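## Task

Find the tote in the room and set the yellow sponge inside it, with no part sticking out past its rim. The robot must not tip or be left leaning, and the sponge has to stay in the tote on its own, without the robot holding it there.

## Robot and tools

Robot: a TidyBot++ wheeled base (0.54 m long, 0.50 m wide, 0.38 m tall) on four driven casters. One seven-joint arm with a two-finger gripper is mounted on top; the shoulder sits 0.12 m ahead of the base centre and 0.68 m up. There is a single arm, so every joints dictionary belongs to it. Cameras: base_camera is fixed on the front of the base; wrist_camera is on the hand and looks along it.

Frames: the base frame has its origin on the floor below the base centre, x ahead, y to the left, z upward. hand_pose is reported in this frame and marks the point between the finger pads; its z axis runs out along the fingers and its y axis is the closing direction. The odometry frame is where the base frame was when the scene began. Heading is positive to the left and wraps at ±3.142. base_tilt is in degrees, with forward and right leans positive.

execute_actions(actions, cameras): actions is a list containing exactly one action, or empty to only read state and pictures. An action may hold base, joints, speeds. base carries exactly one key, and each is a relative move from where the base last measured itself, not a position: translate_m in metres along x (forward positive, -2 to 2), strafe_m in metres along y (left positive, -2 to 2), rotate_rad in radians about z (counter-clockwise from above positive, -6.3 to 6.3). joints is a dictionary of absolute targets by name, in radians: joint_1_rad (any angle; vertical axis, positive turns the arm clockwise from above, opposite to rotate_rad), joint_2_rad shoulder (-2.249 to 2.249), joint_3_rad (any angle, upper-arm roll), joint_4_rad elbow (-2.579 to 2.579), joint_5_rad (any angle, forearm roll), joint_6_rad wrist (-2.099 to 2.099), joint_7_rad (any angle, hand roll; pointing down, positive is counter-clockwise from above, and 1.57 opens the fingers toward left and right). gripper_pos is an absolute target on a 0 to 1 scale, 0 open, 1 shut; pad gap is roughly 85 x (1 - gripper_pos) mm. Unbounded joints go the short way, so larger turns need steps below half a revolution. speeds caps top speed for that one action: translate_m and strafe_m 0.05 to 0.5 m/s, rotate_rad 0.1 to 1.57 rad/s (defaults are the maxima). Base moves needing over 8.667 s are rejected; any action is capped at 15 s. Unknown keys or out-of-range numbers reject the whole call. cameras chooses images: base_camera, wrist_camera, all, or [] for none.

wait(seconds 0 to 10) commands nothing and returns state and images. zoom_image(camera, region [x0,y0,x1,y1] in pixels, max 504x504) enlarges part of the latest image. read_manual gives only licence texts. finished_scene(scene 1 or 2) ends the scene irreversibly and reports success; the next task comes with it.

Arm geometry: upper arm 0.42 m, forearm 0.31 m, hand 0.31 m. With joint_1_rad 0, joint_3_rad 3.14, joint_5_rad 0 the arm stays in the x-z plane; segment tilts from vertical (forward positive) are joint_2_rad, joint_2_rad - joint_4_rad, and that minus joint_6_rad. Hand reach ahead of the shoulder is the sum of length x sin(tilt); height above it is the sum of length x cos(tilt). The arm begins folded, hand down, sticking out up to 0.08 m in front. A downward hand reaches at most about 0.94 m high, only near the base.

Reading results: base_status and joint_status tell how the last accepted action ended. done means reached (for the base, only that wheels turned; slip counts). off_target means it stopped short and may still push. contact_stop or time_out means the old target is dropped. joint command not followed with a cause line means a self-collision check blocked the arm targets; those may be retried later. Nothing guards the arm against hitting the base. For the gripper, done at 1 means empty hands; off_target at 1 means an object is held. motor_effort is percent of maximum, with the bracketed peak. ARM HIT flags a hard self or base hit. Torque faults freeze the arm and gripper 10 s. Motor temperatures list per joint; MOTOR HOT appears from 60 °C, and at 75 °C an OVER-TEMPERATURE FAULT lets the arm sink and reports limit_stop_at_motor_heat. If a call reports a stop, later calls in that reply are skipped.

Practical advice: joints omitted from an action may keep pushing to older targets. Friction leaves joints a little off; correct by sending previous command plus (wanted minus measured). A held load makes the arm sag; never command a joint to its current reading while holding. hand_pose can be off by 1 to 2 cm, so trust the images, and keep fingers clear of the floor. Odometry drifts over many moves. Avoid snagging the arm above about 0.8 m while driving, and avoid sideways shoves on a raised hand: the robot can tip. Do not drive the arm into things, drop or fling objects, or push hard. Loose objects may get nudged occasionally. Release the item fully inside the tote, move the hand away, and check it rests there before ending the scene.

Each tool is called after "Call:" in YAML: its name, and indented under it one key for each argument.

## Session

Call:
execute_actions:
  actions:
    - {"joints":{"joint_1_rad":0,"joint_2_rad":-0.2,"joint_3_rad":3.14,"joint_4_rad":-0.8,"joint_5_rad":0,"joint_6_rad":-1.45,"joint_7_rad":1.57,"gripper_pos":0}}

Scene clock: 3.20 s.
Motor temperatures (°C, as the motors report them): [35 33 35 34 39 42 38]
base_odometry: x=+0.000 y=+0.000 heading=+0.000 (m, m, rad; odometry frame)
base_tilt: forward=+0.5 right=-0.2 (deg)
base_status: not commanded
joint_positions: joint_1_rad=-0.003 joint_2_rad=-0.227 joint_3_rad=+3.150 joint_4_rad=-0.811 joint_5_rad=-0.033 joint_6_rad=-1.420 joint_7_rad=+1.570 gripper_pos=+0.000
joint_status: all done
motor_effort: joint_1_rad=+0(0) joint_2_rad=-7(10) joint_3_rad=+1(2) joint_4_rad=+13(19) joint_5_rad=+0(1) joint_6_rad=+8(8) joint_7_rad=+0(0) (%)
hand_pose: x=+0.4805 y=+0.0086 z=+1.2234 quat_wxyz=(-0.015, +0.842, +0.003, +0.539) (m; base frame)
pictures: base_camera, wrist_camera
camera_calibration (this result's frames):
wrist_camera: T_world_to_cam=[[-0.00483502, -0.999481, 0.0318332, -0.0364456], [-0.388965, -0.027447, -0.920844, 1.3738], [0.92124, -0.0168343, -0.38863, 0.164033], [0, 0, 0, 1]] pos_world=[0.38307, 0.00404143, 1.32997]
Images, in order (width x height): base_camera 644x364, wrist_camera 644x476.

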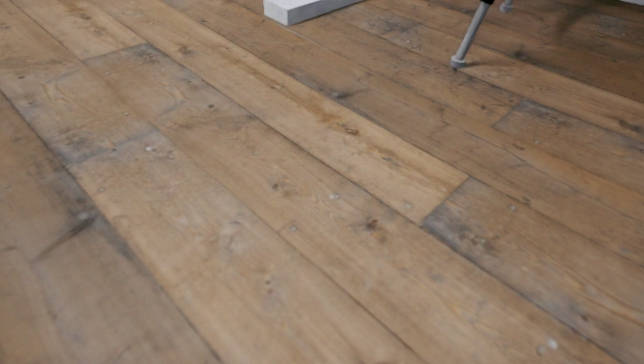

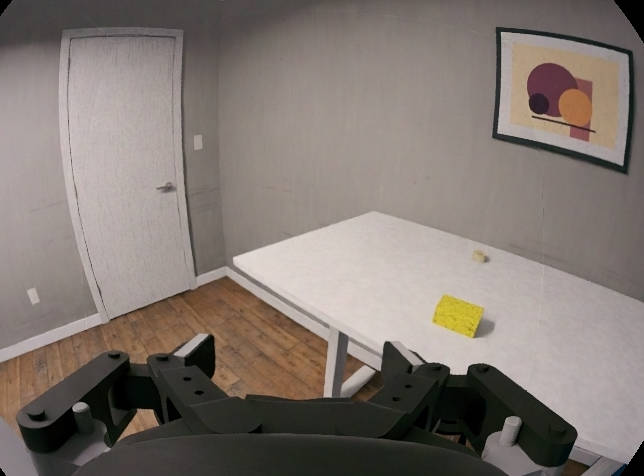

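Call:
execute_actions:
  actions:
    - {"base":{"rotate_rad":-0.82}}
  cameras: []

Call:
execute_actions:
  actions:
    - {"base":{"strafe_m":0.4}}

Scene clock: 23.87 s.
Motor temperatures (°C, as the motors report them): [35 33 35 35 39 42 38]
base_odometry: x=+0.000 y=+0.000 heading=-0.819 (m, m, rad; odometry frame)
base_tilt: forward=+0.5 right=-0.2 (deg)
base_status: done
joint_positions: joint_1_rad=-0.003 joint_2_rad=-0.221 joint_3_rad=+3.147 joint_4_rad=-0.811 joint_5_rad=-0.029 joint_6_rad=-1.420 joint_7_rad=+1.570 gripper_pos=+0.000
joint_status: not commanded
motor_effort: joint_1_rad=+0(1) joint_2_rad=-7(8) joint_3_rad=+1(3) joint_4_rad=+13(13) joint_5_rad=+0(2) joint_6_rad=+8(8) joint_7_rad=+0(0) (%)
hand_pose: x=+0.4837 y=+0.0089 z=+1.2211 quat_wxyz=(-0.014, +0.844, +0.004, +0.536) (m; base frame)
pictures: none
No camera images: the call's "cameras" was empty. Leave "cameras" out to get every camera's image.

Scene clock: 26.03 s.
Motor temperatures (°C, as the motors report them): [35 33 35 35 39 42 38]
base_odometry: x=+0.293 y=+0.273 heading=-0.820 (m, m, rad; odometry frame)
base_tilt: forward=+0.5 right=-0.2 (deg)
base_status: done
joint_positions: joint_1_rad=-0.003 joint_2_rad=-0.221 joint_3_rad=+3.142 joint_4_rad=-0.811 joint_5_rad=-0.027 joint_6_rad=-1.420 joint_7_rad=+1.570 gripper_pos=+0.000
joint_status: not commanded
motor_effort: joint_1_rad=+0(1) joint_2_rad=-7(7) joint_3_rad=+1(3) joint_4_rad=+13(13) joint_5_rad=+0(1) joint_6_rad=+7(7) joint_7_rad=+0(0) (%)
hand_pose: x=+0.4836 y=+0.0107 z=+1.2211 quat_wxyz=(-0.014, +0.844, +0.006, +0.536) (m; base frame)
pictures: base_camera, wrist_camera
camera_calibration (this result's frames):
wrist_camera: T_world_to_cam=[[-0.00158364, -0.999307, 0.0371926, -0.0423899], [-0.394662, -0.033549, -0.918214, 1.37252], [0.918825, -0.0161326, -0.394336, 0.168434], [0, 0, 0, 1]] pos_world=[0.386854, 0.00640341, 1.32826]
Images, in order (width x height): base_camera 644x364, wrist_camera 644x476.

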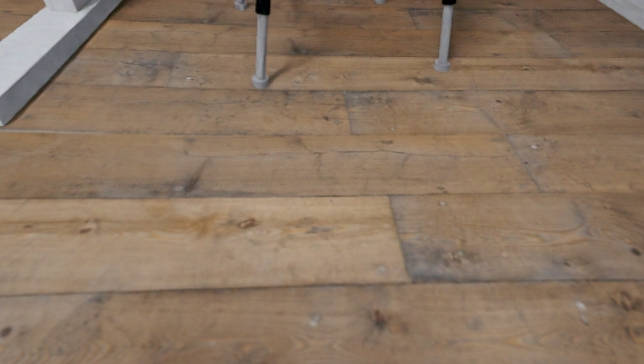

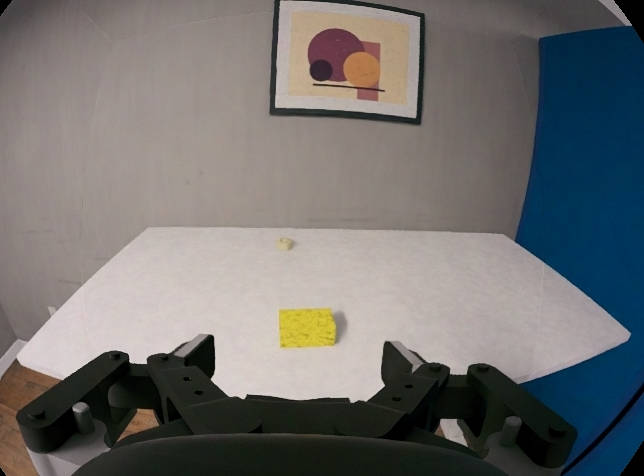

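Call:
execute_actions:
  actions:
    - {"base":{"translate_m":0.22}}
  cameras: ["wrist_camera"]

Scene clock: 32.77 s.
Motor temperatures (°C, as the motors report them): [35 33 35 35 39 42 38]
base_odometry: x=+0.443 y=+0.112 heading=-0.820 (m, m, rad; odometry frame)
base_tilt: forward=+0.5 right=-0.2 (deg)
base_status: done
joint_positions: joint_1_rad=-0.003 joint_2_rad=-0.201 joint_3_rad=+3.142 joint_4_rad=-0.810 joint_5_rad=-0.027 joint_6_rad=-1.422 joint_7_rad=+1.570 gripper_pos=+0.000
joint_status: not commanded
motor_effort: joint_1_rad=+0(1) joint_2_rad=-9(12) joint_3_rad=+1(2) joint_4_rad=+14(14) joint_5_rad=+0(1) joint_6_rad=+7(8) joint_7_rad=+0(0) (%)
hand_pose: x=+0.4938 y=+0.0107 z=+1.2137 quat_wxyz=(-0.014, +0.850, +0.006, +0.527) (m; base frame)
pictures: wrist_camera
camera_calibration (this result's frames):
wrist_camera: T_world_to_cam=[[-0.000870643, -0.999301, 0.0373781, -0.042676], [-0.413425, -0.0336745, -0.909915, 1.36902], [0.910538, -0.0162453, -0.413107, 0.183054], [0, 0, 0, 1]] pos_world=[0.399274, 0.00642881, 1.32291]
Images, in order (width x height): wrist_camera 644x476.

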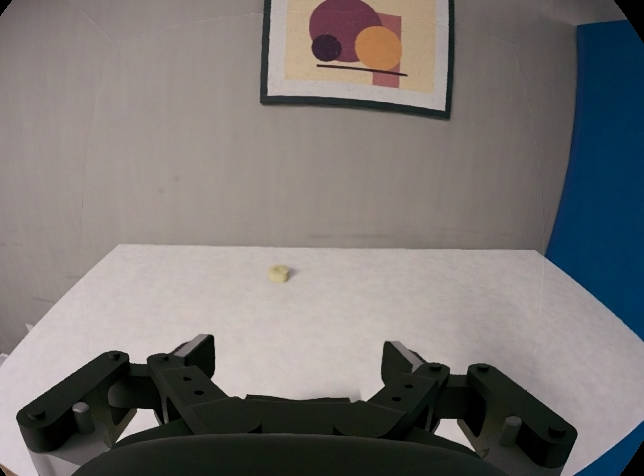

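Call:
execute_actions:
  actions:
    - {"base":{"translate_m":0.06},"joints":{"joint_2_rad":0.318,"joint_4_rad":-0.40,"joint_6_rad":-2.08}}

Scene clock: 41.80 s.
Motor temperatures (°C, as the motors report them): [35 33 35 35 39 42 38]
base_odometry: x=+0.484 y=+0.068 heading=-0.819 (m, m, rad; odometry frame)
base_tilt: forward=+0.6 right=-0.2 (deg)
base_status: done
joint_positions: joint_1_rad=-0.003 joint_2_rad=+0.310 joint_3_rad=+3.142 joint_4_rad=-0.416 joint_5_rad=-0.027 joint_6_rad=-2.051 joint_7_rad=+1.570 gripper_pos=+0.000
joint_status: all done
motor_effort: joint_1_rad=+0(0) joint_2_rad=-26(29) joint_3_rad=+1(2) joint_4_rad=+12(13) joint_5_rad=+0(1) joint_6_rad=+3(8) joint_7_rad=+0(0) (%)
hand_pose: x=+0.5668 y=+0.0101 z=+1.0269 quat_wxyz=(-0.011, +0.983, +0.009, +0.181) (m; base frame)
pictures: base_camera, wrist_camera
camera_calibration (this result's frames):
wrist_camera: T_world_to_cam=[[0.039975, -0.998458, 0.0385214, -0.0605553], [-0.920496, -0.0517963, -0.387304, 0.980092], [0.388702, -0.0199763, -0.921147, 0.856917], [0, 0, 0, 1]] pos_world=[0.571506, 0.00742122, 1.17127]
Images, in order (width x height): base_camera 644x364, wrist_camera 644x476.

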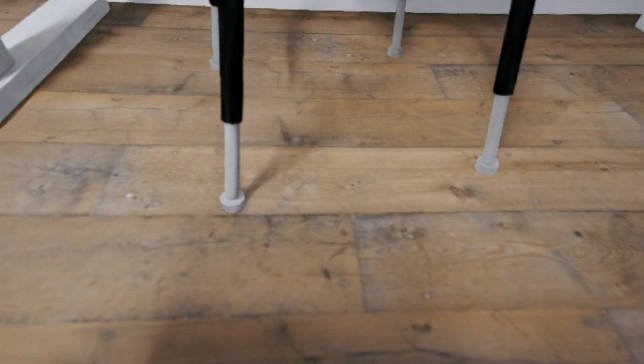

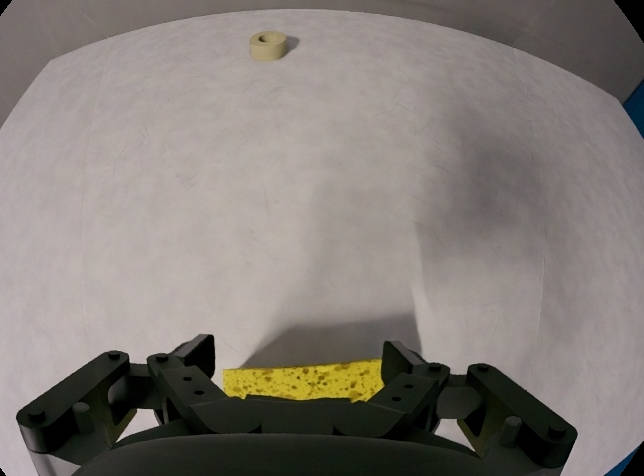

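Call:
execute_actions:
  actions:
    - {"base":{"translate_m":-0.04},"joints":{"joint_7_rad":0.0}}
  cameras: ["wrist_camera"]

Scene clock: 48.73 s.
Motor temperatures (°C, as the motors report them): [35 33 35 35 39 42 38]
base_odometry: x=+0.457 y=+0.097 heading=-0.820 (m, m, rad; odometry frame)
base_tilt: forward=+0.5 right=-0.2 (deg)
base_status: done
joint_positions: joint_1_rad=-0.003 joint_2_rad=+0.310 joint_3_rad=+3.142 joint_4_rad=-0.412 joint_5_rad=-0.027 joint_6_rad=-2.053 joint_7_rad=+0.000 gripper_pos=+0.000
joint_status: all done
motor_effort: joint_1_rad=+0(0) joint_2_rad=-26(31) joint_3_rad=+1(0) joint_4_rad=+11(13) joint_5_rad=+0(1) joint_6_rad=+3(4) joint_7_rad=+0(1) (%)
hand_pose: x=+0.5665 y=+0.0101 z=+1.0280 quat_wxyz=(-0.137, +0.702, -0.688, +0.121) (m; base frame)
pictures: wrist_camera
camera_calibration (this result's frames):
wrist_camera: T_world_to_cam=[[-0.947458, -0.053387, -0.315395, 0.853137], [-0.0474284, 0.998522, -0.0265437, 0.104213], [0.316346, -0.0101904, -0.948589, 0.927134], [0, 0, 0, 1]] pos_world=[0.519959, -0.0490644, 1.15131]
Images, in order (width x height): wrist_camera 644x476.

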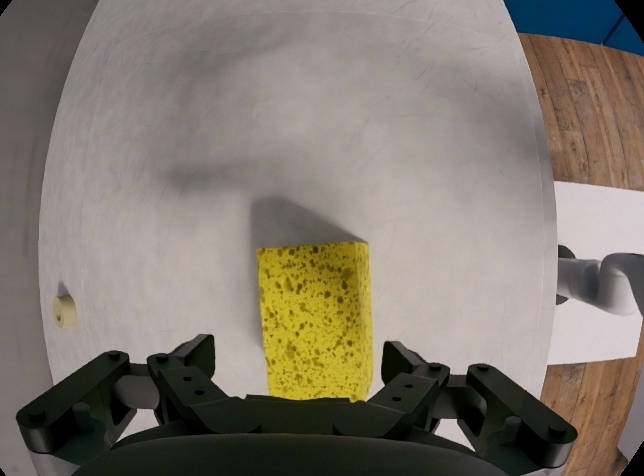

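Call:
execute_actions:
  actions:
    - {"joints":{"joint_2_rad":0.354,"joint_4_rad":-0.53,"joint_6_rad":-2.016}}
  cameras: ["wrist_camera"]

Scene clock: 61.33 s.
Motor temperatures (°C, as the motors report them): [35 33 35 35 39 42 38]
base_odometry: x=+0.457 y=+0.097 heading=-0.820 (m, m, rad; odometry frame)
base_tilt: forward=+0.5 right=-0.2 (deg)
base_status: not commanded
joint_positions: joint_1_rad=-0.003 joint_2_rad=+0.339 joint_3_rad=+3.142 joint_4_rad=-0.520 joint_5_rad=-0.027 joint_6_rad=-2.045 joint_7_rad=+0.000 gripper_pos=+0.000
joint_status: all done
motor_effort: joint_1_rad=+0(0) joint_2_rad=-29(32) joint_3_rad=+1(0) joint_4_rad=+13(13) joint_5_rad=+0(0) joint_6_rad=+2(4) joint_7_rad=+0(0) (%)
hand_pose: x=+0.5700 y=+0.0101 z=+0.9817 quat_wxyz=(-0.092, +0.708, -0.696, +0.076) (m; base frame)
pictures: wrist_camera
camera_calibration (this result's frames):
wrist_camera: T_world_to_cam=[[-0.980164, -0.0532833, -0.19089, 0.738251], [-0.0503003, 0.998525, -0.0204421, 0.0987557], [0.191698, -0.0104348, -0.981398, 0.985314], [0, 0, 0, 1]] pos_world=[0.539692, -0.048992, 1.10993]
Images, in order (width x height): wrist_camera 644x476.

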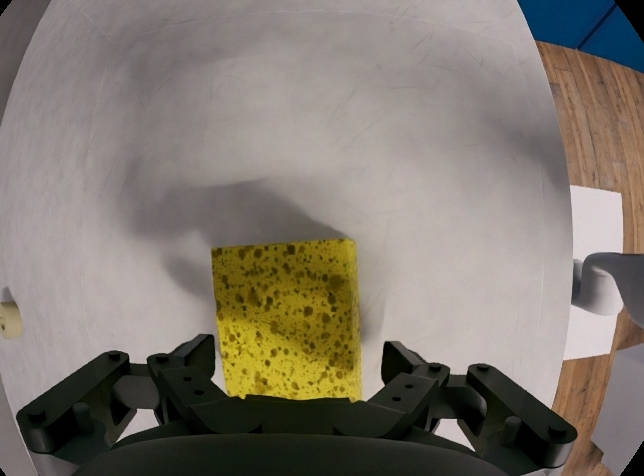

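Call:
execute_actions:
  actions:
    - {"base":{"translate_m":0.012}}
  cameras: ["wrist_camera"]

Scene clock: 67.90 s.
Motor temperatures (°C, as the motors report them): [35 33 35 35 39 42 38]
base_odometry: x=+0.465 y=+0.089 heading=-0.820 (m, m, rad; odometry frame)
base_tilt: forward=+0.5 right=-0.2 (deg)
base_status: done
joint_positions: joint_1_rad=-0.003 joint_2_rad=+0.348 joint_3_rad=+3.142 joint_4_rad=-0.520 joint_5_rad=-0.027 joint_6_rad=-2.044 joint_7_rad=+0.000 gripper_pos=+0.000
joint_status: not commanded
motor_effort: joint_1_rad=+0(1) joint_2_rad=-30(34) joint_3_rad=+0(0) joint_4_rad=+13(13) joint_5_rad=-1(1) joint_6_rad=+2(3) joint_7_rad=+0(0) (%)
hand_pose: x=+0.5731 y=+0.0101 z=+0.9778 quat_wxyz=(-0.089, +0.709, -0.696, +0.073) (m; base frame)
pictures: wrist_camera
camera_calibration (this result's frames):
wrist_camera: T_world_to_cam=[[-0.981537, -0.0532527, -0.18371, 0.734279], [-0.0504182, 0.998527, -0.0200695, 0.0985188], [0.184508, -0.0104367, -0.982776, 0.986391], [0, 0, 0, 1]] pos_world=[0.543692, -0.0489766, 1.10627]
Images, in order (width x height): wrist_camera 644x476.

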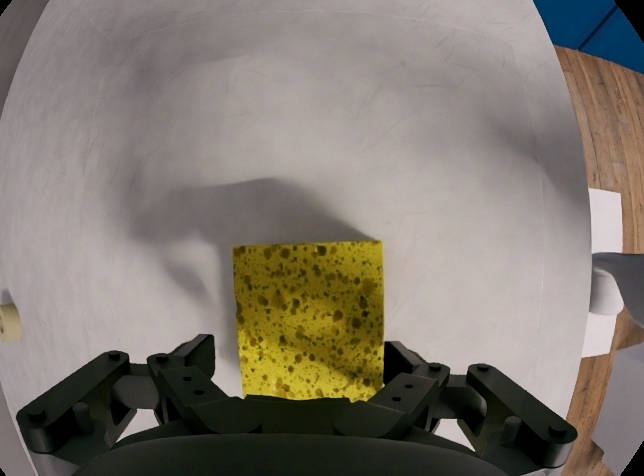

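Call:
execute_actions:
  actions:
    - {"joints":{"joint_2_rad":0.32,"joint_4_rad":-0.725,"joint_6_rad":-1.89}}
  cameras: ["wrist_camera"]

Scene clock: 72.53 s.
Motor temperatures (°C, as the motors report them): [35 33 35 35 39 42 38]
base_odometry: x=+0.465 y=+0.089 heading=-0.820 (m, m, rad; odometry frame)
base_tilt: forward=+0.5 right=-0.2 (deg)
base_status: not commanded
joint_positions: joint_1_rad=-0.003 joint_2_rad=+0.279 joint_3_rad=+3.142 joint_4_rad=-0.672 joint_5_rad=-0.026 joint_6_rad=-1.914 joint_7_rad=+0.000 gripper_pos=+0.000
joint_status: joint_2_rad off_target (ended at +0.279, target +0.320); joint_4_rad off_target (ended at -0.672, target -0.725); the others done
motor_effort: joint_1_rad=-1(1) joint_2_rad=-15(30) joint_3_rad=+0(0) joint_4_rad=+6(14) joint_5_rad=-1(1) joint_6_rad=+2(3) joint_7_rad=+0(0) (%)
hand_pose: x=+0.5757 y=+0.0103 z=+0.9695 quat_wxyz=(-0.106, +0.706, -0.695, +0.089) (m; base frame)
pictures: wrist_camera
camera_calibration (this result's frames):
wrist_camera: T_world_to_cam=[[-0.972337, -0.0497894, -0.228213, 0.773071], [-0.046305, 0.998715, -0.0206007, 0.096419], [0.228946, -0.00946347, -0.973393, 0.943053], [0, 0, 0, 1]] pos_world=[0.540243, -0.0488798, 1.09637]
Images, in order (width x height): wrist_camera 644x476.

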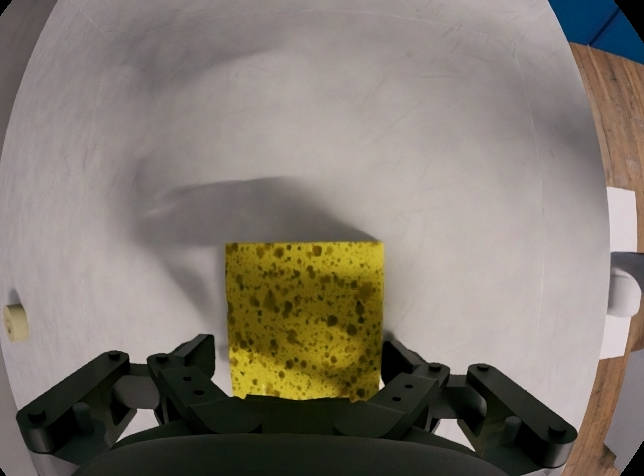

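Call:
execute_actions:
  actions:
    - {"joints":{"joint_2_rad":0.33,"joint_4_rad":-0.56,"joint_6_rad":-1.95}}
  cameras: []

Call:
execute_actions:
  actions:
    - {"base":{"translate_m":-0.008}}
  cameras: ["wrist_camera"]

Scene clock: 76.30 s.
Motor temperatures (°C, as the motors report them): [35 34 35 35 39 42 38]
base_odometry: x=+0.465 y=+0.089 heading=-0.820 (m, m, rad; odometry frame)
base_tilt: forward=+0.5 right=-0.2 (deg)
base_status: not commanded
joint_positions: joint_1_rad=-0.003 joint_2_rad=+0.319 joint_3_rad=+3.142 joint_4_rad=-0.575 joint_5_rad=-0.026 joint_6_rad=-1.920 joint_7_rad=+0.000 gripper_pos=+0.000
joint_status: all done
motor_effort: joint_1_rad=+0(1) joint_2_rad=-29(31) joint_3_rad=+1(0) joint_4_rad=+14(14) joint_5_rad=+0(1) joint_6_rad=+3(5) joint_7_rad=+0(1) (%)
hand_pose: x=+0.5962 y=+0.0104 z=+0.9833 quat_wxyz=(-0.123, +0.703, -0.692, +0.107) (m; base frame)
pictures: none
No camera images: the call's "cameras" was empty. Leave "cameras" out to get every camera's image.

Scene clock: 76.90 s.
Motor temperatures (°C, as the motors report them): [35 34 35 35 39 42 38]
base_odometry: x=+0.459 y=+0.095 heading=-0.820 (m, m, rad; odometry frame)
base_tilt: forward=+0.5 right=-0.2 (deg)
base_status: done
joint_positions: joint_1_rad=-0.003 joint_2_rad=+0.321 joint_3_rad=+3.142 joint_4_rad=-0.574 joint_5_rad=-0.026 joint_6_rad=-1.923 joint_7_rad=+0.000 gripper_pos=+0.000
joint_status: not commanded
motor_effort: joint_1_rad=+0(0) joint_2_rad=-29(33) joint_3_rad=+1(1) joint_4_rad=+13(14) joint_5_rad=+0(0) joint_6_rad=+3(4) joint_7_rad=+0(0) (%)
hand_pose: x=+0.5960 y=+0.0104 z=+0.9825 quat_wxyz=(-0.122, +0.703, -0.692, +0.106) (m; base frame)
pictures: wrist_camera
camera_calibration (this result's frames):
wrist_camera: T_world_to_cam=[[-0.96045, -0.0499686, -0.273932, 0.833682], [-0.04546, 0.998706, -0.0227863, 0.0992353], [0.274716, -0.00943218, -0.961479, 0.912117], [0, 0, 0, 1]] pos_world=[0.554648, -0.0488457, 1.10762]
Images, in order (width x height): wrist_camera 644x476.

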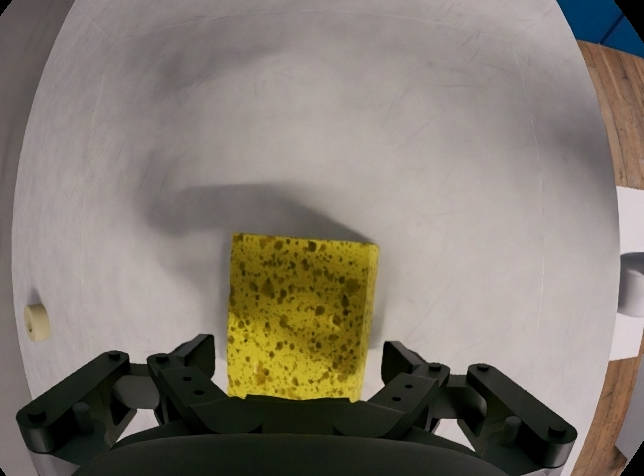

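Call:
execute_actions:
  actions:
    - {"joints":{"joint_2_rad":0.275,"joint_4_rad":-0.845,"joint_6_rad":-1.69}}
  cameras: ["wrist_camera"]

Scene clock: 83.43 s.
Motor temperatures (°C, as the motors report them): [35 34 35 35 39 42 38]
base_odometry: x=+0.459 y=+0.095 heading=-0.820 (m, m, rad; odometry frame)
base_tilt: forward=+0.5 right=-0.2 (deg)
base_status: not commanded
joint_positions: joint_1_rad=-0.003 joint_2_rad=+0.219 joint_3_rad=+3.142 joint_4_rad=-0.790 joint_5_rad=-0.026 joint_6_rad=-1.723 joint_7_rad=+0.000 gripper_pos=+0.000
joint_status: joint_2_rad off_target (ended at +0.219, target +0.275); joint_4_rad off_target (ended at -0.790, target -0.845); the others done
motor_effort: joint_1_rad=+0(0) joint_2_rad=-11(29) joint_3_rad=+1(0) joint_4_rad=+7(14) joint_5_rad=+0(1) joint_6_rad=+4(4) joint_7_rad=+0(0) (%)
hand_pose: x=+0.6004 y=+0.0108 z=+0.9746 quat_wxyz=(-0.153, +0.696, -0.688, +0.135) (m; base frame)
pictures: wrist_camera
camera_calibration (this result's frames):
wrist_camera: T_world_to_cam=[[-0.933414, -0.0448599, -0.355986, 0.899463], [-0.0391888, 0.998964, -0.0231302, 0.0954174], [0.356655, -0.00763939, -0.934205, 0.827521], [0, 0, 0, 1]] pos_world=[0.548171, -0.048647, 1.09548]
Images, in order (width x height): wrist_camera 644x476.

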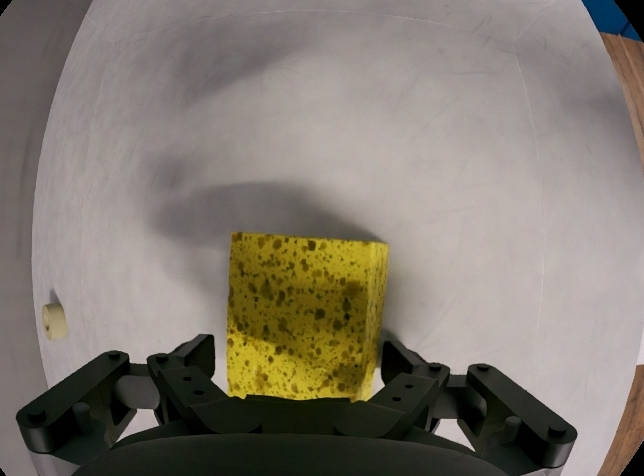

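Call:
execute_actions:
  actions:
    - {"joints":{"joint_2_rad":0.385,"joint_4_rad":-0.51,"joint_6_rad":-2.03}}
  cameras: ["wrist_camera"]

Scene clock: 93.27 s.
Motor temperatures (°C, as the motors report them): [35 34 35 35 39 42 38]
base_odometry: x=+0.459 y=+0.095 heading=-0.820 (m, m, rad; odometry frame)
base_tilt: forward=+0.6 right=-0.2 (deg)
base_status: not commanded
joint_positions: joint_1_rad=-0.003 joint_2_rad=+0.364 joint_3_rad=+3.142 joint_4_rad=-0.526 joint_5_rad=-0.026 joint_6_rad=-2.001 joint_7_rad=+0.000 gripper_pos=+0.000
joint_status: all done
motor_effort: joint_1_rad=+0(1) joint_2_rad=-29(30) joint_3_rad=+1(1) joint_4_rad=+13(13) joint_5_rad=+0(0) joint_6_rad=+2(4) joint_7_rad=+0(0) (%)
hand_pose: x=+0.5900 y=+0.0101 z=+0.9717 quat_wxyz=(-0.097, +0.707, -0.696, +0.081) (m; base frame)
pictures: wrist_camera
camera_calibration (this result's frames):
wrist_camera: T_world_to_cam=[[-0.977648, -0.0518904, -0.203745, 0.766912], [-0.0486486, 0.998597, -0.020891, 0.0990136], [0.204544, -0.0105122, -0.978801, 0.961569], [0, 0, 0, 1]] pos_world=[0.557904, -0.0489712, 1.09951]
Images, in order (width x height): wrist_camera 644x476.

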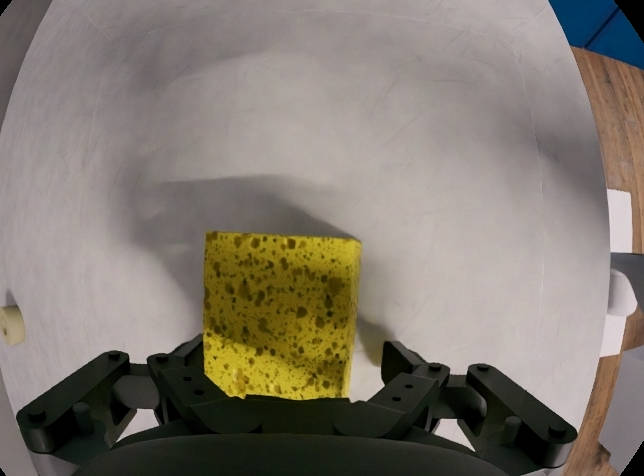

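Call:
execute_actions:
  actions:
    - {"joints":{"joint_2_rad":0.40}}
  cameras: []

Call:
execute_actions:
  actions:
    - {"joints":{"gripper_pos":1}}
  cameras: ["wrist_camera"]

Scene clock: 99.77 s.
Motor temperatures (°C, as the motors report them): [35 34 35 35 39 42 38]
base_odometry: x=+0.459 y=+0.095 heading=-0.820 (m, m, rad; odometry frame)
base_tilt: forward=+0.6 right=-0.2 (deg)
base_status: not commanded
joint_positions: joint_1_rad=-0.003 joint_2_rad=+0.371 joint_3_rad=+3.142 joint_4_rad=-0.521 joint_5_rad=-0.026 joint_6_rad=-2.002 joint_7_rad=+0.000 gripper_pos=+0.000
joint_status: all done
motor_effort: joint_1_rad=+0(0) joint_2_rad=-31(33) joint_3_rad=+0(1) joint_4_rad=+13(13) joint_5_rad=+0(0) joint_6_rad=+2(3) joint_7_rad=+0(0) (%)
hand_pose: x=+0.5925 y=+0.0101 z=+0.9694 quat_wxyz=(-0.095, +0.708, -0.696, +0.079) (m; base frame)
pictures: none
No camera images: the call's "cameras" was empty. Leave "cameras" out to get every camera's image.

Scene clock: 102.03 s.
Motor temperatures (°C, as the motors report them): [35 34 35 35 39 42 38]
base_odometry: x=+0.459 y=+0.094 heading=-0.820 (m, m, rad; odometry frame)
base_tilt: forward=+0.5 right=-0.2 (deg)
base_status: not commanded
joint_positions: joint_1_rad=-0.003 joint_2_rad=+0.371 joint_3_rad=+3.142 joint_4_rad=-0.498 joint_5_rad=-0.026 joint_6_rad=-2.010 joint_7_rad=+0.000 gripper_pos=+0.366
joint_status: gripper_pos off_target (ended at +0.366, target +1.000)
motor_effort: joint_1_rad=+0(1) joint_2_rad=-23(31) joint_3_rad=+1(0) joint_4_rad=+9(13) joint_5_rad=+0(0) joint_6_rad=+2(4) joint_7_rad=+0(0) (%)
hand_pose: x=+0.5923 y=+0.0101 z=+0.9766 quat_wxyz=(-0.101, +0.707, -0.695, +0.085) (m; base frame)
pictures: wrist_camera
camera_calibration (this result's frames):
wrist_camera: T_world_to_cam=[[-0.975125, -0.0520925, -0.215447, 0.780067], [-0.0485752, 0.998586, -0.021592, 0.0998905], [0.216268, -0.0105895, -0.976277, 0.956486], [0, 0, 0, 1]] pos_world=[0.558658, -0.0489849, 1.10402]
Images, in order (width x height): wrist_camera 644x476.

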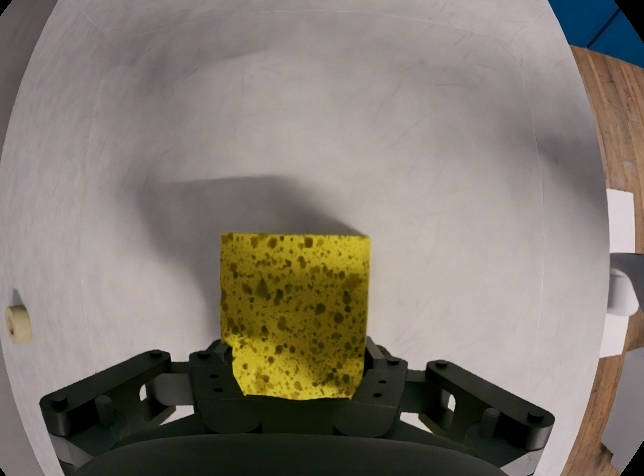

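Gripped. Lift to the high pose and check.

Call:
execute_actions:
  actions:
    - {"joints":{"joint_2_rad":0.1,"joint_4_rad":-0.4,"joint_6_rad":-1.9}}
  cameras: ["wrist_camera"]

Call:
execute_actions:
  actions:
    - {"base":{"translate_m":-0.3},"joints":{"joint_2_rad":-0.2,"joint_4_rad":-0.8,"joint_6_rad":-1.3}}
  cameras: ["wrist_camera"]

Call:
execute_actions:
  actions:
    - {"base":{"rotate_rad":1.6}}
  cameras: ["wrist_camera"]

Call:
execute_actions:
  actions:
    - {"base":{"rotate_rad":1.6}}
  cameras: ["wrist_camera"]

Call:
execute_actions:
  actions:
    - {"base":{"rotate_rad":1.6}}
  cameras: ["wrist_camera"]

Scene clock: 108.00 s.
Motor temperatures (°C, as the motors report them): [35 34 35 35 39 42 38]
base_odometry: x=+0.459 y=+0.094 heading=-0.820 (m, m, rad; odometry frame)
base_tilt: forward=+0.5 right=-0.3 (deg)
base_status: not commanded
joint_positions: joint_1_rad=-0.003 joint_2_rad=+0.091 joint_3_rad=+3.142 joint_4_rad=-0.403 joint_5_rad=-0.026 joint_6_rad=-1.931 joint_7_rad=+0.000 gripper_pos=+0.366
joint_status: all done
motor_effort: joint_1_rad=+0(0) joint_2_rad=-17(36) joint_3_rad=+1(1) joint_4_rad=+10(15) joint_5_rad=+0(0) joint_6_rad=+5(6) joint_7_rad=+0(0) (%)
hand_pose: x=+0.5108 y=+0.0101 z=+1.1428 quat_wxyz=(-0.255, +0.669, -0.655, +0.241) (m; base frame)
pictures: wrist_camera
camera_calibration (this result's frames):
wrist_camera: T_world_to_cam=[[-0.782301, -0.0496562, -0.620918, 1.10126], [-0.0336001, 0.99873, -0.0375376, 0.110091], [0.621994, -0.00850276, -0.782976, 0.708282], [0, 0, 0, 1]] pos_world=[0.424672, -0.0492445, 1.2425]
Images, in order (width x height): wrist_camera 644x476.

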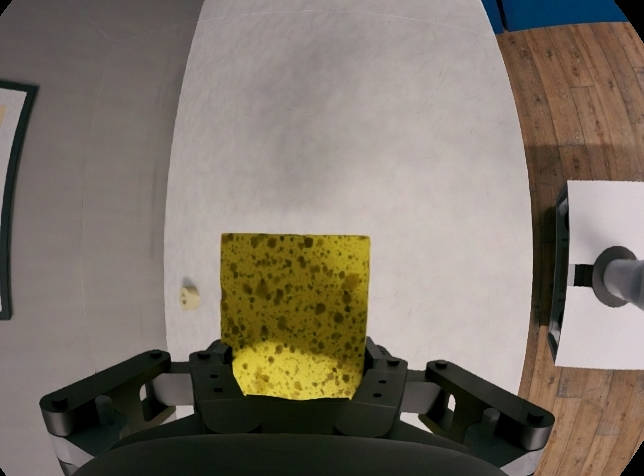

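Scene clock: 110.03 s.
Motor temperatures (°C, as the motors report them): [35 34 35 35 39 42 38]
base_odometry: x=+0.255 y=+0.314 heading=-0.820 (m, m, rad; odometry frame)
base_tilt: forward=+0.5 right=-0.2 (deg)
base_status: done
joint_positions: joint_1_rad=-0.003 joint_2_rad=-0.198 joint_3_rad=+3.142 joint_4_rad=-0.786 joint_5_rad=-0.025 joint_6_rad=-1.329 joint_7_rad=+0.000 gripper_pos=+0.366
joint_status: all done
motor_effort: joint_1_rad=+0(2) joint_2_rad=-7(22) joint_3_rad=+1(2) joint_4_rad=+13(13) joint_5_rad=+0(1) joint_6_rad=+8(8) joint_7_rad=+0(0) (%)
hand_pose: x=+0.5030 y=+0.0101 z=+1.2506 quat_wxyz=(-0.415, +0.583, -0.574, +0.398) (m; base frame)
pictures: wrist_camera
camera_calibration (this result's frames):
wrist_camera: T_world_to_cam=[[-0.381239, -0.0332487, -0.923878, 1.33908], [-0.00627733, 0.999423, -0.0333771, 0.0949526], [0.924455, -0.00692516, -0.381228, 0.142889], [0, 0, 0, 1]] pos_world=[0.379012, -0.0493855, 1.29479]
Images, in order (width x height): wrist_camera 644x476.

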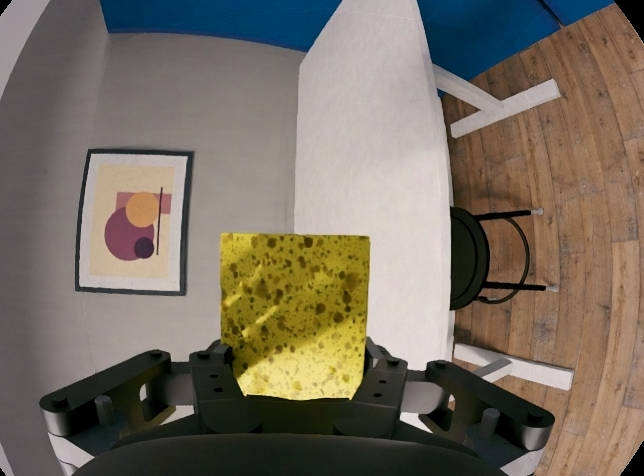

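Scene clock: 112.33 s.
Motor temperatures (°C, as the motors report them): [35 34 35 35 39 42 38]
base_odometry: x=+0.255 y=+0.314 heading=+0.779 (m, m, rad; odometry frame)
base_tilt: forward=+0.5 right=-0.2 (deg)
base_status: done
joint_positions: joint_1_rad=-0.003 joint_2_rad=-0.198 joint_3_rad=+3.140 joint_4_rad=-0.789 joint_5_rad=-0.025 joint_6_rad=-1.329 joint_7_rad=+0.000 gripper_pos=+0.366
joint_status: not commanded
motor_effort: joint_1_rad=+0(1) joint_2_rad=-8(11) joint_3_rad=+1(3) joint_4_rad=+13(14) joint_5_rad=+0(1) joint_6_rad=+8(8) joint_7_rad=+0(0) (%)
hand_pose: x=+0.5035 y=+0.0108 z=+1.2491 quat_wxyz=(-0.415, +0.584, -0.575, +0.396) (m; base frame)
pictures: wrist_camera
camera_calibration (this result's frames):
wrist_camera: T_world_to_cam=[[-0.384063, -0.0341261, -0.922676, 1.33786], [-0.00786949, 0.999401, -0.0336882, 0.0953501], [0.923273, -0.00567743, -0.384102, 0.146087], [0, 0, 0, 1]] pos_world=[0.379694, -0.0488077, 1.29373]
Images, in order (width x height): wrist_camera 644x476.

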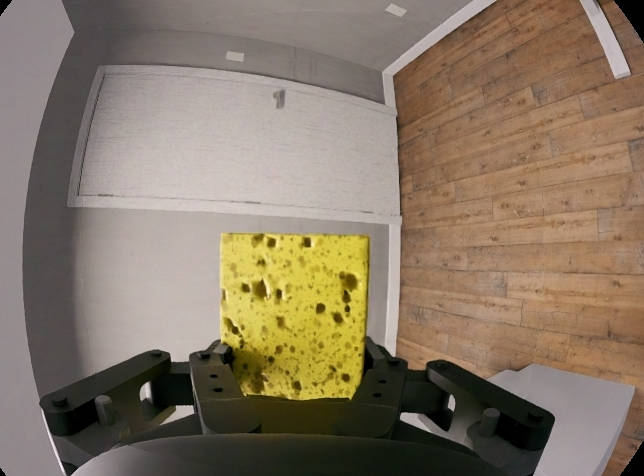

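Scene clock: 114.63 s.
Motor temperatures (°C, as the motors report them): [35 34 35 35 39 42 38]
base_odometry: x=+0.255 y=+0.314 heading=+2.379 (m, m, rad; odometry frame)
base_tilt: forward=+0.5 right=-0.2 (deg)
base_status: done
joint_positions: joint_1_rad=-0.003 joint_2_rad=-0.198 joint_3_rad=+3.139 joint_4_rad=-0.789 joint_5_rad=-0.025 joint_6_rad=-1.329 joint_7_rad=+0.000 gripper_pos=+0.366
joint_status: not commanded
motor_effort: joint_1_rad=+0(1) joint_2_rad=-8(11) joint_3_rad=+1(3) joint_4_rad=+13(14) joint_5_rad=+0(1) joint_6_rad=+8(8) joint_7_rad=+0(0) (%)
hand_pose: x=+0.5035 y=+0.0113 z=+1.2489 quat_wxyz=(-0.415, +0.584, -0.574, +0.396) (m; base frame)
pictures: wrist_camera
camera_calibration (this result's frames):
wrist_camera: T_world_to_cam=[[-0.384385, -0.0346828, -0.922521, 1.33769], [-0.00885604, 0.999387, -0.0338826, 0.0955982], [0.923131, -0.00485407, -0.384456, 0.14649], [0, 0, 0, 1]] pos_world=[0.379806, -0.0484335, 1.29361]
Images, in order (width x height): wrist_camera 644x476.

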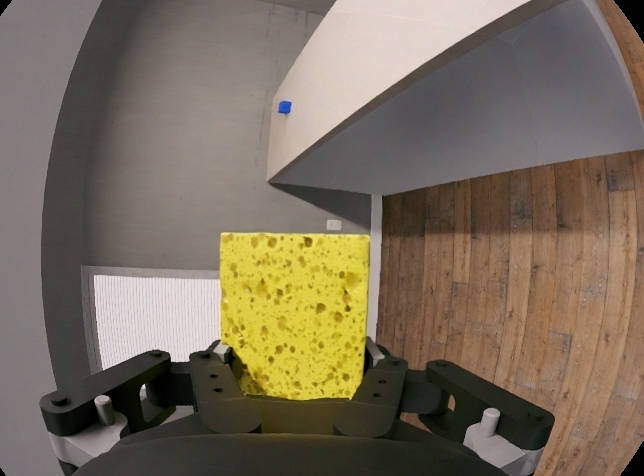

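Scene clock: 116.93 s.
Motor temperatures (°C, as the motors report them): [35 34 35 35 39 42 38]
base_odometry: x=+0.255 y=+0.314 heading=-2.305 (m, m, rad; odometry frame)
base_tilt: forward=+0.5 right=-0.2 (deg)
base_status: done
joint_positions: joint_1_rad=-0.003 joint_2_rad=-0.198 joint_3_rad=+3.139 joint_4_rad=-0.789 joint_5_rad=-0.025 joint_6_rad=-1.329 joint_7_rad=+0.000 gripper_pos=+0.366
joint_status: not commanded
motor_effort: joint_1_rad=+0(1) joint_2_rad=-8(11) joint_3_rad=+1(3) joint_4_rad=+13(15) joint_5_rad=+0(1) joint_6_rad=+8(8) joint_7_rad=+0(0) (%)
hand_pose: x=+0.5035 y=+0.0116 z=+1.2489 quat_wxyz=(-0.415, +0.584, -0.574, +0.396) (m; base frame)
pictures: wrist_camera
camera_calibration (this result's frames):
wrist_camera: T_world_to_cam=[[-0.384535, -0.0350378, -0.922445, 1.33761], [-0.00948287, 0.999377, -0.0340068, 0.0957566], [0.923062, -0.00432939, -0.384628, 0.146686], [0, 0, 0, 1]] pos_world=[0.379866, -0.0481949, 1.29355]
Images, in order (width x height): wrist_camera 644x476.

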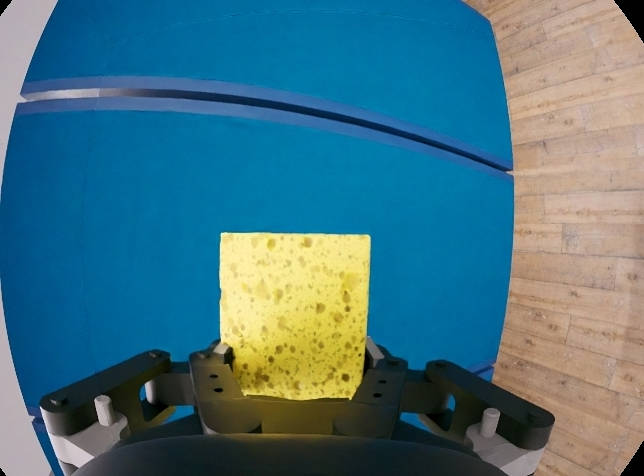

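Call:
execute_actions:
  actions:
    - {"base":{"rotate_rad":-3.05},"joints":{"joint_7_rad":1.57,"joint_1_rad":-0.9,"joint_6_rad":-1.6},"speeds":{"rotate_rad":1.2}}
  cameras: ["wrist_camera"]

Scene clock: 124.90 s.
Motor temperatures (°C, as the motors report them): [35 34 35 35 39 42 38]
base_odometry: x=+0.255 y=+0.314 heading=+0.929 (m, m, rad; odometry frame)
base_tilt: forward=+0.5 right=-0.2 (deg)
base_status: done
joint_positions: joint_1_rad=-0.888 joint_2_rad=-0.198 joint_3_rad=+3.138 joint_4_rad=-0.789 joint_5_rad=-0.025 joint_6_rad=-1.571 joint_7_rad=+1.553 gripper_pos=+0.366
joint_status: all done
motor_effort: joint_1_rad=+0(1) joint_2_rad=-7(10) joint_3_rad=+1(2) joint_4_rad=+13(14) joint_5_rad=+0(0) joint_6_rad=+7(8) joint_7_rad=+0(0) (%)
hand_pose: x=+0.3318 y=+0.2788 z=+1.1820 quat_wxyz=(-0.216, +0.797, +0.379, +0.418) (m; base frame)
pictures: wrist_camera
camera_calibration (this result's frames):
wrist_camera: T_world_to_cam=[[0.773427, -0.633232, 0.0287786, -0.122483], [-0.31625, -0.424816, -0.848244, 1.28607], [0.549361, 0.646953, -0.528823, 0.393489], [0, 0, 0, 1]] pos_world=[0.285283, 0.214213, 1.30251]
Images, in order (width x height): wrist_camera 644x476.

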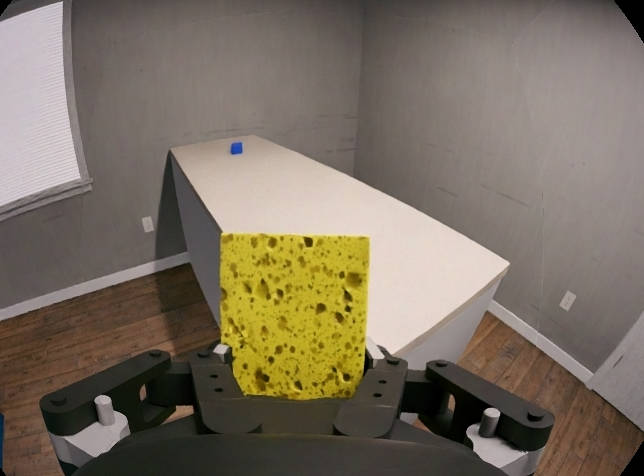

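Call:
execute_actions:
  actions:
    - {"base":{"rotate_rad":-0.18},"joints":{"joint_1_rad":-1.1}}
  cameras: []

Call:
execute_actions:
  actions:
    - {"base":{"strafe_m":-0.12}}
  cameras: []

Call:
execute_actions:
  actions:
    - {"base":{"translate_m":1.0}}

Scene clock: 132.13 s.
Motor temperatures (°C, as the motors report them): [35 34 35 35 39 42 38]
base_odometry: x=+0.255 y=+0.314 heading=+0.749 (m, m, rad; odometry frame)
base_tilt: forward=+0.5 right=-0.2 (deg)
base_status: done
joint_positions: joint_1_rad=-1.089 joint_2_rad=-0.198 joint_3_rad=+3.138 joint_4_rad=-0.789 joint_5_rad=-0.025 joint_6_rad=-1.571 joint_7_rad=+1.553 gripper_pos=+0.366
joint_status: all done
motor_effort: joint_1_rad=+0(1) joint_2_rad=-7(9) joint_3_rad=+1(0) joint_4_rad=+13(13) joint_5_rad=-1(1) joint_6_rad=+7(7) joint_7_rad=+0(0) (%)
hand_pose: x=+0.2719 y=+0.3156 z=+1.1819 quat_wxyz=(-0.257, +0.755, +0.457, +0.394) (m; base frame)
pictures: none
No camera images: the call's "cameras" was empty. Leave "cameras" out to get every camera's image.

Scene clock: 133.47 s.
Motor temperatures (°C, as the motors report them): [35 34 35 35 39 42 38]
base_odometry: x=+0.337 y=+0.226 heading=+0.749 (m, m, rad; odometry frame)
base_tilt: forward=+0.6 right=-0.2 (deg)
base_status: done
joint_positions: joint_1_rad=-1.089 joint_2_rad=-0.204 joint_3_rad=+3.138 joint_4_rad=-0.790 joint_5_rad=-0.025 joint_6_rad=-1.573 joint_7_rad=+1.553 gripper_pos=+0.366
joint_status: not commanded
motor_effort: joint_1_rad=+0(1) joint_2_rad=-8(13) joint_3_rad=+1(2) joint_4_rad=+13(14) joint_5_rad=+0(0) joint_6_rad=+7(7) joint_7_rad=+0(0) (%)
hand_pose: x=+0.2704 y=+0.3127 z=+1.1833 quat_wxyz=(-0.258, +0.754, +0.456, +0.395) (m; base frame)
pictures: none
No camera images: the call's "cameras" was empty. Leave "cameras" out to get every camera's image.

Scene clock: 136.83 s.
Motor temperatures (°C, as the motors report them): [35 34 35 35 39 42 38]
base_odometry: x=+1.070 y=+0.907 heading=+0.749 (m, m, rad; odometry frame)
base_tilt: forward=+0.5 right=-0.2 (deg)
base_status: done
joint_positions: joint_1_rad=-1.090 joint_2_rad=-0.204 joint_3_rad=+3.138 joint_4_rad=-0.790 joint_5_rad=-0.025 joint_6_rad=-1.573 joint_7_rad=+1.553 gripper_pos=+0.366
joint_status: not commanded
motor_effort: joint_1_rad=+0(1) joint_2_rad=-7(9) joint_3_rad=+1(3) joint_4_rad=+12(13) joint_5_rad=+0(1) joint_6_rad=+7(7) joint_7_rad=+0(0) (%)
hand_pose: x=+0.2702 y=+0.3128 z=+1.1832 quat_wxyz=(-0.258, +0.754, +0.457, +0.395) (m; base frame)
pictures: base_camera, wrist_camera
camera_calibration (this result's frames):
wrist_camera: T_world_to_cam=[[0.884426, -0.465791, 0.028782, -0.135757], [-0.223617, -0.477113, -0.849917, 1.27539], [0.409616, 0.745253, -0.52613, 0.409831], [0, 0, 0, 1]] pos_world=[0.237392, 0.239842, 1.30351]
Images, in order (width x height): base_camera 644x364, wrist_camera 644x476.

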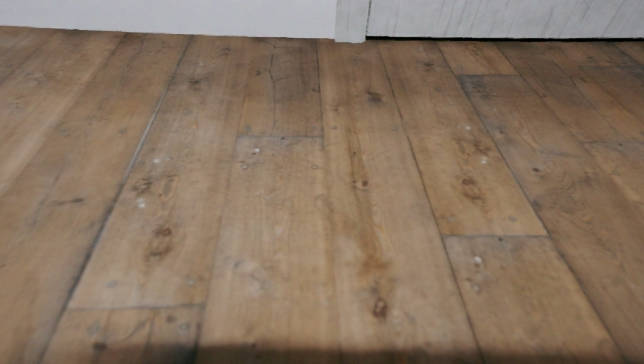

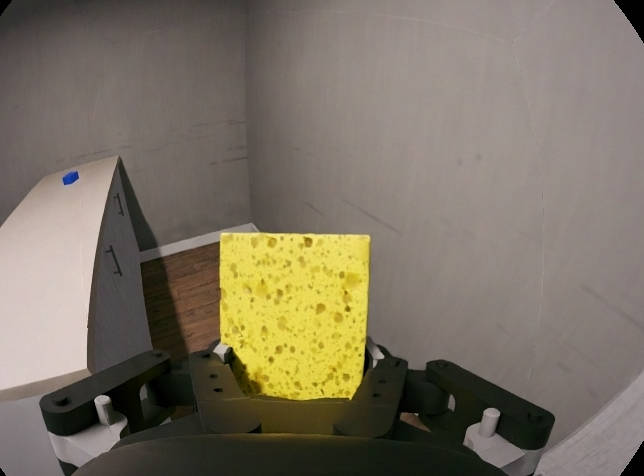

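Call:
execute_actions:
  actions:
    - {"base":{"translate_m":0.45}}
  cameras: []

Call:
execute_actions:
  actions:
    - {"base":{"rotate_rad":1.57},"joints":{"joint_1_rad":0.55,"joint_6_rad":-1.7}}

Scene clock: 142.47 s.
Motor temperatures (°C, as the motors report them): [35 33 35 35 39 42 38]
base_odometry: x=+1.400 y=+1.213 heading=+0.748 (m, m, rad; odometry frame)
base_tilt: forward=+0.5 right=-0.2 (deg)
base_status: done
joint_positions: joint_1_rad=-1.090 joint_2_rad=-0.204 joint_3_rad=+3.140 joint_4_rad=-0.790 joint_5_rad=-0.025 joint_6_rad=-1.573 joint_7_rad=+1.553 gripper_pos=+0.366
joint_status: not commanded
motor_effort: joint_1_rad=+0(1) joint_2_rad=-7(10) joint_3_rad=+1(1) joint_4_rad=+13(13) joint_5_rad=+0(1) joint_6_rad=+7(7) joint_7_rad=+0(0) (%)
hand_pose: x=+0.2707 y=+0.3128 z=+1.1830 quat_wxyz=(-0.258, +0.754, +0.456, +0.395) (m; base frame)
pictures: none
No camera images: the call's "cameras" was empty. Leave "cameras" out to get every camera's image.

Scene clock: 145.33 s.
Motor temperatures (°C, as the motors report them): [35 33 35 35 39 42 38]
base_odometry: x=+1.400 y=+1.213 heading=+2.318 (m, m, rad; odometry frame)
base_tilt: forward=+0.5 right=-0.2 (deg)
base_status: done
joint_positions: joint_1_rad=+0.538 joint_2_rad=-0.204 joint_3_rad=+3.139 joint_4_rad=-0.790 joint_5_rad=-0.025 joint_6_rad=-1.670 joint_7_rad=+1.553 gripper_pos=+0.366
joint_status: all done
motor_effort: joint_1_rad=+0(1) joint_2_rad=-6(9) joint_3_rad=+1(2) joint_4_rad=+12(13) joint_5_rad=+0(1) joint_6_rad=+7(7) joint_7_rad=+0(0) (%)
hand_pose: x=+0.4070 y=-0.1603 z=+1.1586 quat_wxyz=(+0.100, +0.871, -0.241, +0.417) (m; base frame)
pictures: base_camera, wrist_camera
camera_calibration (this result's frames):
wrist_camera: T_world_to_cam=[[-0.513106, -0.85776, 0.0311277, 0.0268564], [-0.53365, 0.290401, -0.794283, 1.24415], [0.672265, -0.424163, -0.60675, 0.492469], [0, 0, 0, 1]] pos_world=[0.346652, -0.12938, 1.28618]
Images, in order (width x height): base_camera 644x364, wrist_camera 644x476.

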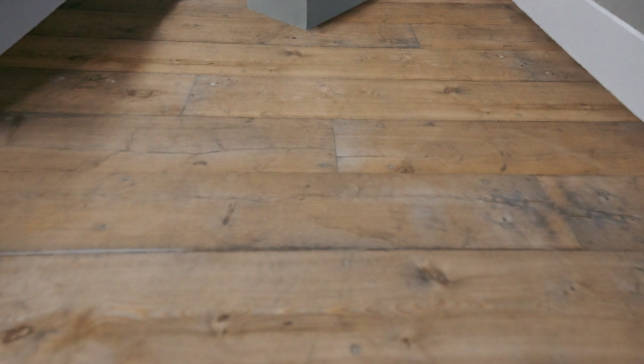

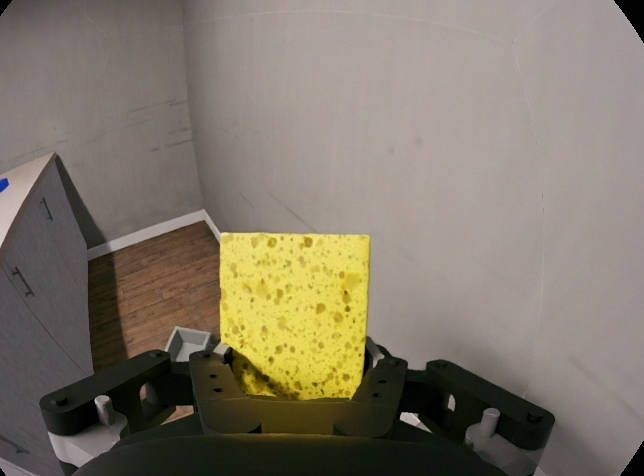

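Call:
execute_actions:
  actions:
    - {"base":{"translate_m":0.55},"joints":{"joint_1_rad":0,"joint_2_rad":1.018,"joint_4_rad":-1.80,"joint_6_rad":-0.182}}

Scene clock: 151.43 s.
Motor temperatures (°C, as the motors report them): [35 33 35 35 39 42 38]
base_odometry: x=+1.025 y=+1.616 heading=+2.318 (m, m, rad; odometry frame)
base_tilt: forward=+0.6 right=-0.2 (deg)
base_status: done
joint_positions: joint_1_rad=+0.011 joint_2_rad=+1.001 joint_3_rad=+3.139 joint_4_rad=-1.787 joint_5_rad=-0.025 joint_6_rad=-0.211 joint_7_rad=+1.553 gripper_pos=+0.366
joint_status: all done
motor_effort: joint_1_rad=+0(3) joint_2_rad=-41(50) joint_3_rad=+0(1) joint_4_rad=+6(16) joint_5_rad=+0(1) joint_6_rad=+2(7) joint_7_rad=+0(0) (%)
hand_pose: x=+0.6267 y=-0.0011 z=+0.3061 quat_wxyz=(-0.005, +0.997, -0.026, +0.071) (m; base frame)
pictures: base_camera, wrist_camera
camera_calibration (this result's frames):
wrist_camera: T_world_to_cam=[[-0.0204454, -0.999055, 0.0383593, -0.00846464], [-0.984488, 0.0134304, -0.174939, 0.730658], [0.174259, -0.0413409, -0.983832, 0.32293], [0, 0, 0, 1]] pos_world=[0.662877, -0.00491942, 0.445855]
Images, in order (width x height): base_camera 644x364, wrist_camera 644x476.

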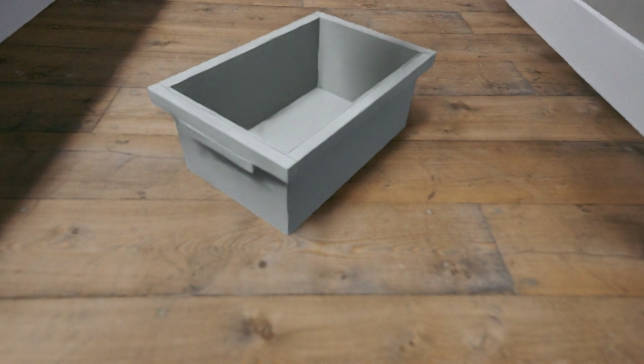

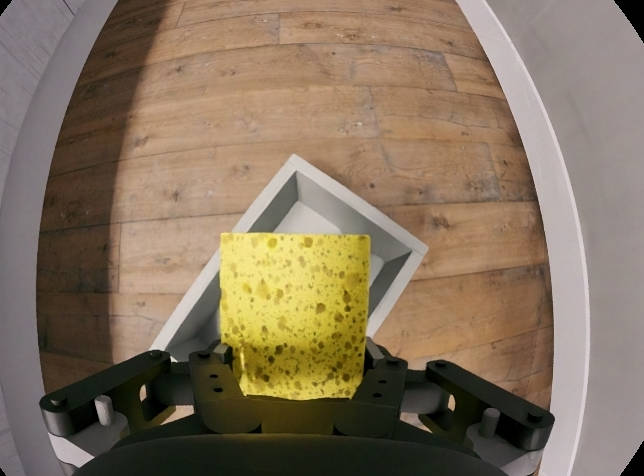

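Call:
execute_actions:
  actions:
    - {"joints":{"joint_7_rad":0.94,"joint_2_rad":1.3,"joint_4_rad":-1.53,"joint_6_rad":-0.17}}

Scene clock: 160.57 s.
Motor temperatures (°C, as the motors report them): [35 34 35 35 39 42 38]
base_odometry: x=+1.025 y=+1.616 heading=+2.318 (m, m, rad; odometry frame)
base_tilt: forward=+0.5 right=-0.2 (deg)
base_status: not commanded
joint_positions: joint_1_rad=+0.011 joint_2_rad=+1.292 joint_3_rad=+3.139 joint_4_rad=-1.546 joint_5_rad=-0.025 joint_6_rad=-0.199 joint_7_rad=+0.956 gripper_pos=+0.366
joint_status: all done
motor_effort: joint_1_rad=+0(0) joint_2_rad=-45(49) joint_3_rad=+0(0) joint_4_rad=+5(6) joint_5_rad=+0(0) joint_6_rad=+1(2) joint_7_rad=+0(0) (%)
hand_pose: x=+0.6504 y=-0.0014 z=+0.1883 quat_wxyz=(-0.020, +0.946, -0.319, +0.049) (m; base frame)
pictures: base_camera, wrist_camera
camera_calibration (this result's frames):
wrist_camera: T_world_to_cam=[[-0.575795, -0.817378, -0.0188198, 0.368454], [-0.81086, 0.573849, -0.114909, 0.609912], [0.104724, -0.0509037, -0.993198, 0.249949], [0, 0, 0, 1]] pos_world=[0.680531, -0.0361078, 0.325268]
Images, in order (width x height): base_camera 644x364, wrist_camera 644x476.

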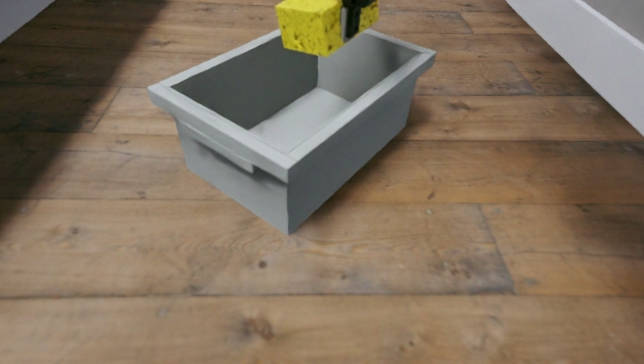

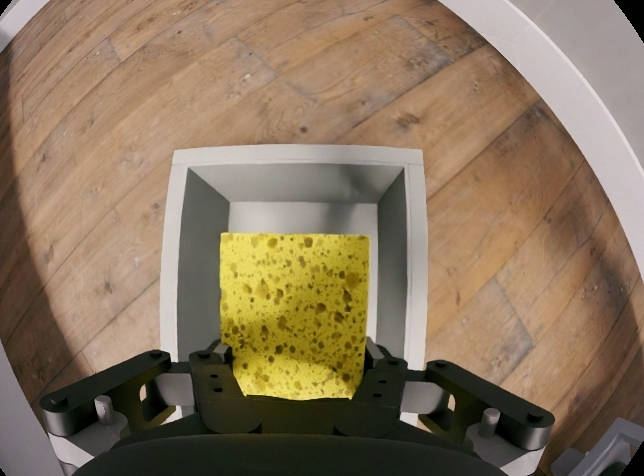

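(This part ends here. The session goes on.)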